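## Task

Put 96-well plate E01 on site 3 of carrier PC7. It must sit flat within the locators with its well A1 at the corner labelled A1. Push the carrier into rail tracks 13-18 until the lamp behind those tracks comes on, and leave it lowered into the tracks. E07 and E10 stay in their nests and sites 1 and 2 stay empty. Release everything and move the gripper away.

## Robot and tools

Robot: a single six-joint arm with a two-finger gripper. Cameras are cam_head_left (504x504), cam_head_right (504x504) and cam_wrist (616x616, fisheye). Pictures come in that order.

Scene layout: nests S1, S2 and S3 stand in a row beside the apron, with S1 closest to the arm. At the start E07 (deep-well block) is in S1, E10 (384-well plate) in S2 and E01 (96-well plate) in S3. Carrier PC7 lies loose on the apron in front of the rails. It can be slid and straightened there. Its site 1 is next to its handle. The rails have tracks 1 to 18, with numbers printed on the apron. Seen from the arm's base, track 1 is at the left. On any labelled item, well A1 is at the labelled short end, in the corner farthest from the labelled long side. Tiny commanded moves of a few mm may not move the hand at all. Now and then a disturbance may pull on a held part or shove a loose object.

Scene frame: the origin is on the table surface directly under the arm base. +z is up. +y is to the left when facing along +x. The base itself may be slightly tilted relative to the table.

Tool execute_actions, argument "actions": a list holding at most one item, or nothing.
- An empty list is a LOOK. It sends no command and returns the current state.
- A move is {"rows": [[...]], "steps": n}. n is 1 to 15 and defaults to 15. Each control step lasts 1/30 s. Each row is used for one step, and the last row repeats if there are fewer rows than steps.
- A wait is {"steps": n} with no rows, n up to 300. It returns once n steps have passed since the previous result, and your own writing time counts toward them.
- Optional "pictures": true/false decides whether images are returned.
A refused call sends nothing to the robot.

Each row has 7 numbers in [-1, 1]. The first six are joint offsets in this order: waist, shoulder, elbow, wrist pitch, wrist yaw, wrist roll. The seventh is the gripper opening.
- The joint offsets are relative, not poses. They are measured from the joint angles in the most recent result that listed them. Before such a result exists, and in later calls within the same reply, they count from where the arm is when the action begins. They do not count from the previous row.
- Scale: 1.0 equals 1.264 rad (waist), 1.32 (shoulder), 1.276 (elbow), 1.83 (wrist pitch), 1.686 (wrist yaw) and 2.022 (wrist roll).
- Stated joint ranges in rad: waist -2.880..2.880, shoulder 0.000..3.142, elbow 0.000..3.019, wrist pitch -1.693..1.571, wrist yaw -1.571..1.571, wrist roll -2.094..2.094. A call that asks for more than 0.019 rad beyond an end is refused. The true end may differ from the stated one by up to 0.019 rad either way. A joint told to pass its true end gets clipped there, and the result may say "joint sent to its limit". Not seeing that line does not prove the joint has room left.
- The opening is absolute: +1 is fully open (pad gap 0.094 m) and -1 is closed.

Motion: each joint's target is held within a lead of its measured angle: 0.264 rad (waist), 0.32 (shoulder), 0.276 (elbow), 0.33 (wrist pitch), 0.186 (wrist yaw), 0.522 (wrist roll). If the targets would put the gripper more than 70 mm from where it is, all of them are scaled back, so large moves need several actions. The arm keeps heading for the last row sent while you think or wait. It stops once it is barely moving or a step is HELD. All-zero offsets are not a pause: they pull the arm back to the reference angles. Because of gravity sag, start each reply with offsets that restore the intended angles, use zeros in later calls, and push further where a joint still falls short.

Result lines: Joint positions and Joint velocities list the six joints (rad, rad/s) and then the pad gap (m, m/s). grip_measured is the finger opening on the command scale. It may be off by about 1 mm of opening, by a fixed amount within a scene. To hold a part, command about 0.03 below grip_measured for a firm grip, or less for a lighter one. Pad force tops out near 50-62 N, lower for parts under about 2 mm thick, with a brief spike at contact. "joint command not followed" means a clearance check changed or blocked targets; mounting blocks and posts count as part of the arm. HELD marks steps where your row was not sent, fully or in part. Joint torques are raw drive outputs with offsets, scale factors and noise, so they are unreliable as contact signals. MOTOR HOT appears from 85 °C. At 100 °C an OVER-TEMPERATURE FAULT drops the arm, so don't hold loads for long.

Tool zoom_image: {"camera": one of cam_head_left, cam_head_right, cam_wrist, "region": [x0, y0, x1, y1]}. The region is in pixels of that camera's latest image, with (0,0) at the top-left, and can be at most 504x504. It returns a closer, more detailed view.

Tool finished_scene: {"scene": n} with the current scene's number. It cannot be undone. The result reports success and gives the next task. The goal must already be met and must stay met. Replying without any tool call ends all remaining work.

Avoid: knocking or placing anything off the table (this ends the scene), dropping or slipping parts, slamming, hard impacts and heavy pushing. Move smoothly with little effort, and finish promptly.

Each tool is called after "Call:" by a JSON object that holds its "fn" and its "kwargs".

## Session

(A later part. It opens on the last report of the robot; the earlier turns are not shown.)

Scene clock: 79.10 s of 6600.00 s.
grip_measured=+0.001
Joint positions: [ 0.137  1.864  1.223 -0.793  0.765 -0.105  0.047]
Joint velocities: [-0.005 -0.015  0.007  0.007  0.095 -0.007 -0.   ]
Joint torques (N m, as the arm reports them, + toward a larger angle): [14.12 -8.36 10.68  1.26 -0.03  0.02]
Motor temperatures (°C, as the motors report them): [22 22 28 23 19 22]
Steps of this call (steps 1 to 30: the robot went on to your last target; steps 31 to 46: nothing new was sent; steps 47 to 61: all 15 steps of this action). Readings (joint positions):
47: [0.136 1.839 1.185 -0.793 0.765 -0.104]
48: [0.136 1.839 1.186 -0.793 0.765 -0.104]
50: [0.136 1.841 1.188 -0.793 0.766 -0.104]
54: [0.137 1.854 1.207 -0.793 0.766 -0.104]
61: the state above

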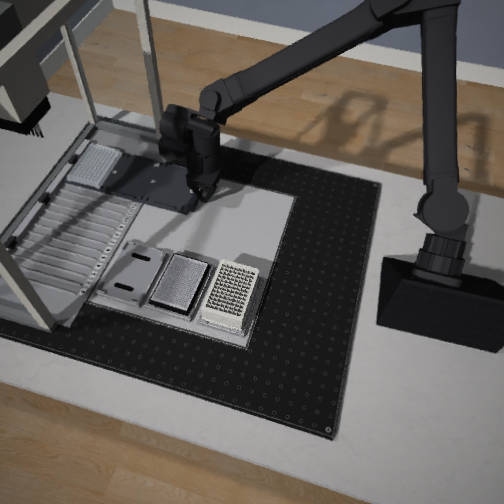

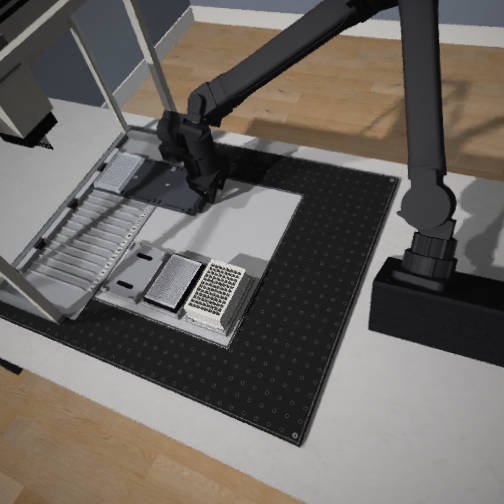

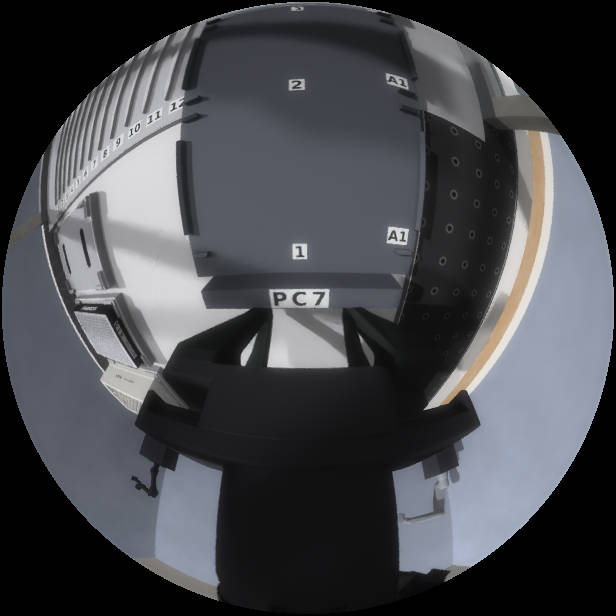

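Call:
{"fn": "execute_actions", "kwargs": {"actions": []}}

Call:
{"fn": "execute_actions", "kwargs": {"actions": [{"rows":[[0,0.02,0.04,0.01,0,0,0],[0,0.025,0.05,0.01,0,0,0],[0,0.03,0.06,0.012,0,0,0],[0,0.035,0.07,0.013,0,0,0],[0,0.04,0.08,0.015,0,0,0],[0,0.045,0.09,0.015,0,0,0]],"steps":15}]}}

Scene clock: 84.00 s of 6600.00 s.
grip_measured=+0.001
Joint positions: [ 0.137  1.864  1.223 -0.793  0.765 -0.105  0.047]
Joint velocities: [ 0.005  0.005  0.007 -0.007 -0.022 -0.066  0.001]
Joint torques (N m, as the arm reports them, + toward a larger angle): [14.21 -8.45 10.68  1.25 -0.04  0.02]
Motor temperatures (°C, as the motors report them): [22 22 29 23 19 22]
Steps of this call (steps 1 to 15: the robot went on to your last target; steps 16 to 90: nothing new was sent; then 1.90 s passed at rest). Readings (joint positions):
1: [0.137 1.864 1.223 -0.793 0.765 -0.105]
2: [0.137 1.864 1.223 -0.793 0.765 -0.105]
4: [0.137 1.864 1.223 -0.793 0.765 -0.105]
8: [0.137 1.864 1.223 -0.793 0.765 -0.105]
90: the state above
The arm was judged still, so your last target was given up. Only a new action makes it travel on or press farther. Fingers that are still opening or closing keep moving.

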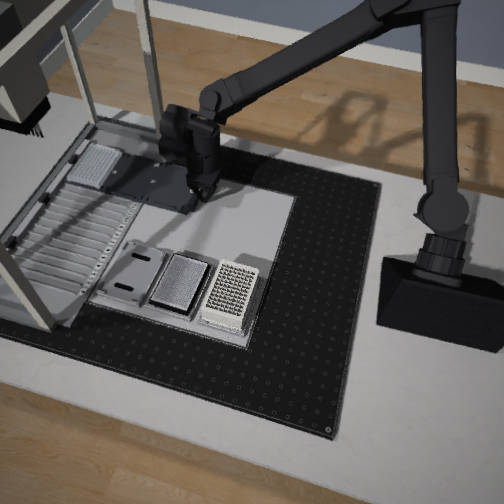

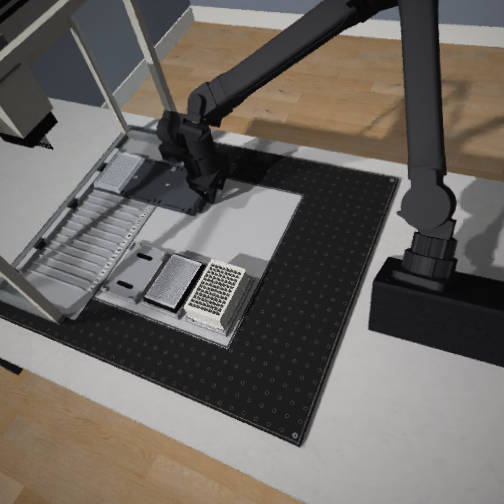

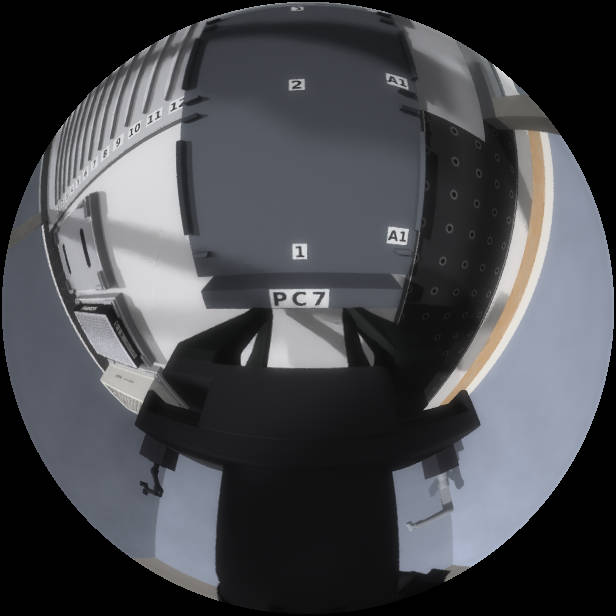

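Scene clock: 84.50 s of 6600.00 s.
grip_measured=+0.001
Joint positions: [ 0.139  1.871  1.234 -0.802  0.769 -0.106  0.047]
Joint velocities: [-0.005 -0.005  0.007  0.007 -0.051  0.037 -0.   ]
Joint torques (N m, as the arm reports them, + toward a larger angle): [14.3  -6.99 13.9   1.95 -0.19  0.02]
Motor temperatures (°C, as the motors report them): [22 22 29 23 19 22]
Steps of this call (steps 1 to 15: all 15 steps of this action). Readings (joint positions):
1: [0.137 1.864 1.223 -0.793 0.765 -0.105]
2: [0.137 1.864 1.223 -0.793 0.765 -0.105]
4: [0.137 1.865 1.225 -0.793 0.765 -0.106]
8: [0.139 1.871 1.233 -0.801 0.769 -0.106]
15: the state above

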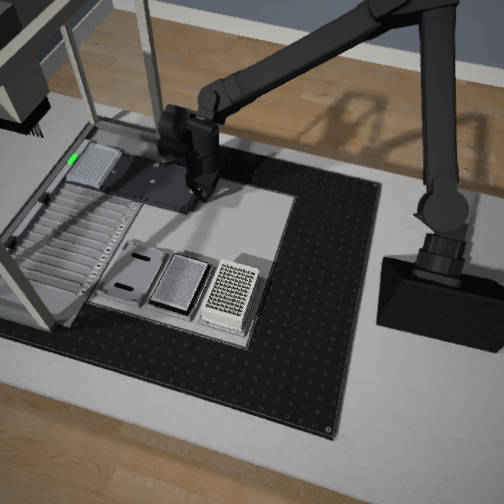

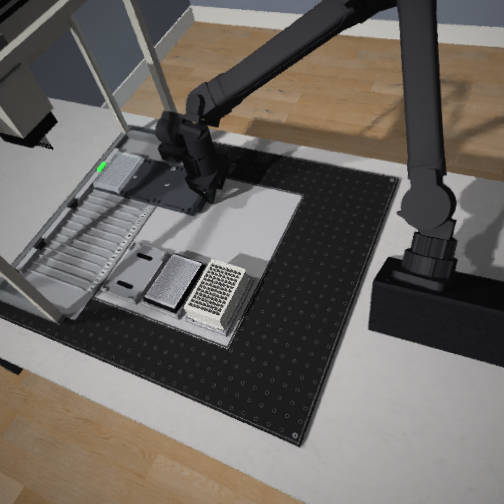

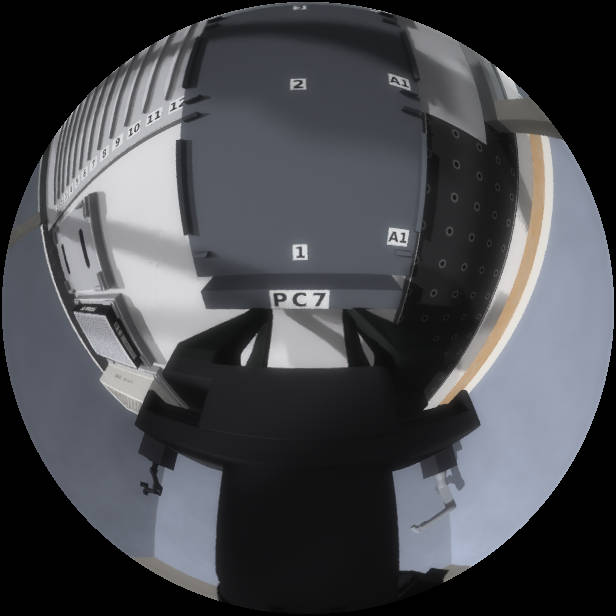

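Call:
{"fn": "execute_actions", "kwargs": {"actions": [{"rows":[[0,0.02,0.05,0,0,0,0],[0,0,0.02,-0.02,0,0,0],[0,0,0,-0.04,0,0,0],[0,-0.02,-0.02,-0.06,0,0,0],[0,-0.04,-0.04,-0.07,0,0,0],[0,-0.06,-0.06,-0.07,0,0,0],[0,-0.08,-0.08,-0.07,0,0,0],[0,-0.11,-0.1,-0.07,0,0,0],[0.01,-0.14,-0.13,-0.07,0,0,0],[0.02,-0.18,-0.16,-0.07,0,0,0],[0.03,-0.22,-0.19,-0.07,0,0,0],[0.04,-0.27,-0.22,-0.07,0,0,0],[0.04,-0.32,-0.25,-0.07,0,0,0],[0.05,-0.38,-0.28,-0.07,0,0,0],[0.05,-0.45,-0.3,-0.07,0,0,0]]}], "pictures": false}}

Call:
{"fn": "execute_actions", "kwargs": {"actions": [{"steps":30}]}}

Scene clock: 87.77 s of 6600.00 s.
grip_measured=+0.001
Joint positions: [ 0.169  1.49   0.91  -0.914  0.769 -0.106  0.047]
Joint velocities: [ 0.288 -2.056 -0.833 -0.022 -0.066  0.066 -0.001]
Joint torques (N m, as the arm reports them, + toward a larger angle): [ 10.24 -10.09   6.22   0.26  -0.02   0.  ]
Motor temperatures (°C, as the motors report them): [22 22 29 23 19 22]
Steps of this call (steps 1 to 15: the robot went on to your last target; steps 16 to 83: nothing new was sent; steps 84 to 98: all 15 steps of this action). Readings (joint positions):
84: [0.139 1.871 1.234 -0.807 0.769 -0.106]
85: [0.139 1.871 1.234 -0.814 0.769 -0.106]
87: [0.139 1.871 1.233 -0.844 0.769 -0.106]
91: [0.139 1.824 1.161 -0.899 0.769 -0.106]
98: the state above

Scene clock: 88.77 s of 6600.00 s.
grip_measured=+0.001
Joint positions: [ 0.198  1.271  0.859 -0.919  0.771 -0.106  0.047]
Joint velocities: [-0.015 -0.015 -0.017  0.022 -0.037 -0.037  0.   ]
Joint torques (N m, as the arm reports them, + toward a larger angle): [ 8.13 -4.94  5.77  0.55 -0.11  0.  ]
Motor temperatures (°C, as the motors report them): [22 22 29 23 19 22]
Steps of this call (steps 1 to 30: the robot went on to your last target). Readings (joint positions):
1: [0.179 1.419 0.884 -0.915 0.769 -0.106]
2: [0.187 1.353 0.868 -0.917 0.769 -0.106]
4: [0.197 1.254 0.862 -0.919 0.769 -0.106]
8: [0.198 1.217 0.865 -0.919 0.771 -0.106]
30: the state above
The arm was judged still, so your last target was given up. Only a new action makes it travel on or press farther. Fingers that are still opening or closing keep moving.

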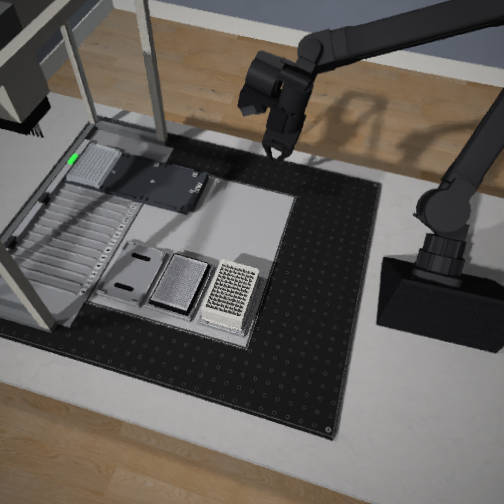

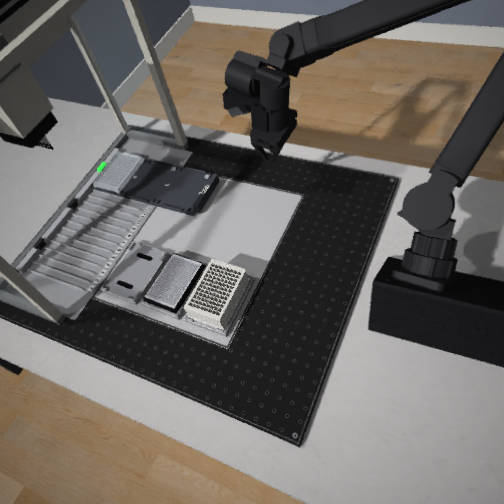

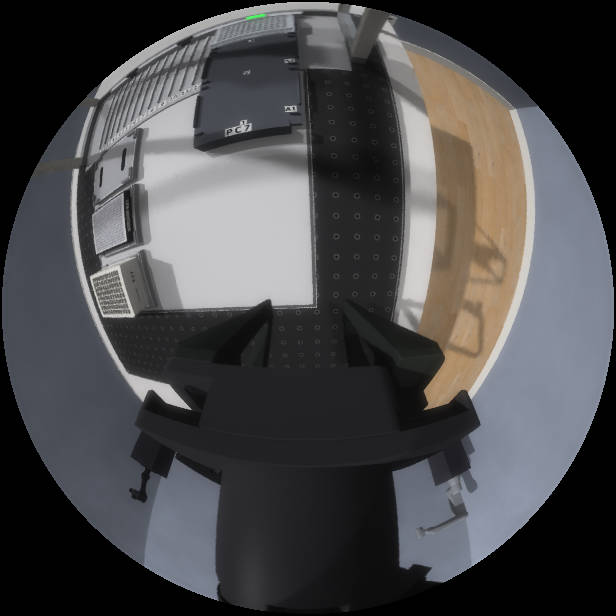

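Call:
{"fn": "finished_scene", "kwargs": {"scene": 2}}

The scene is finished: the task was done.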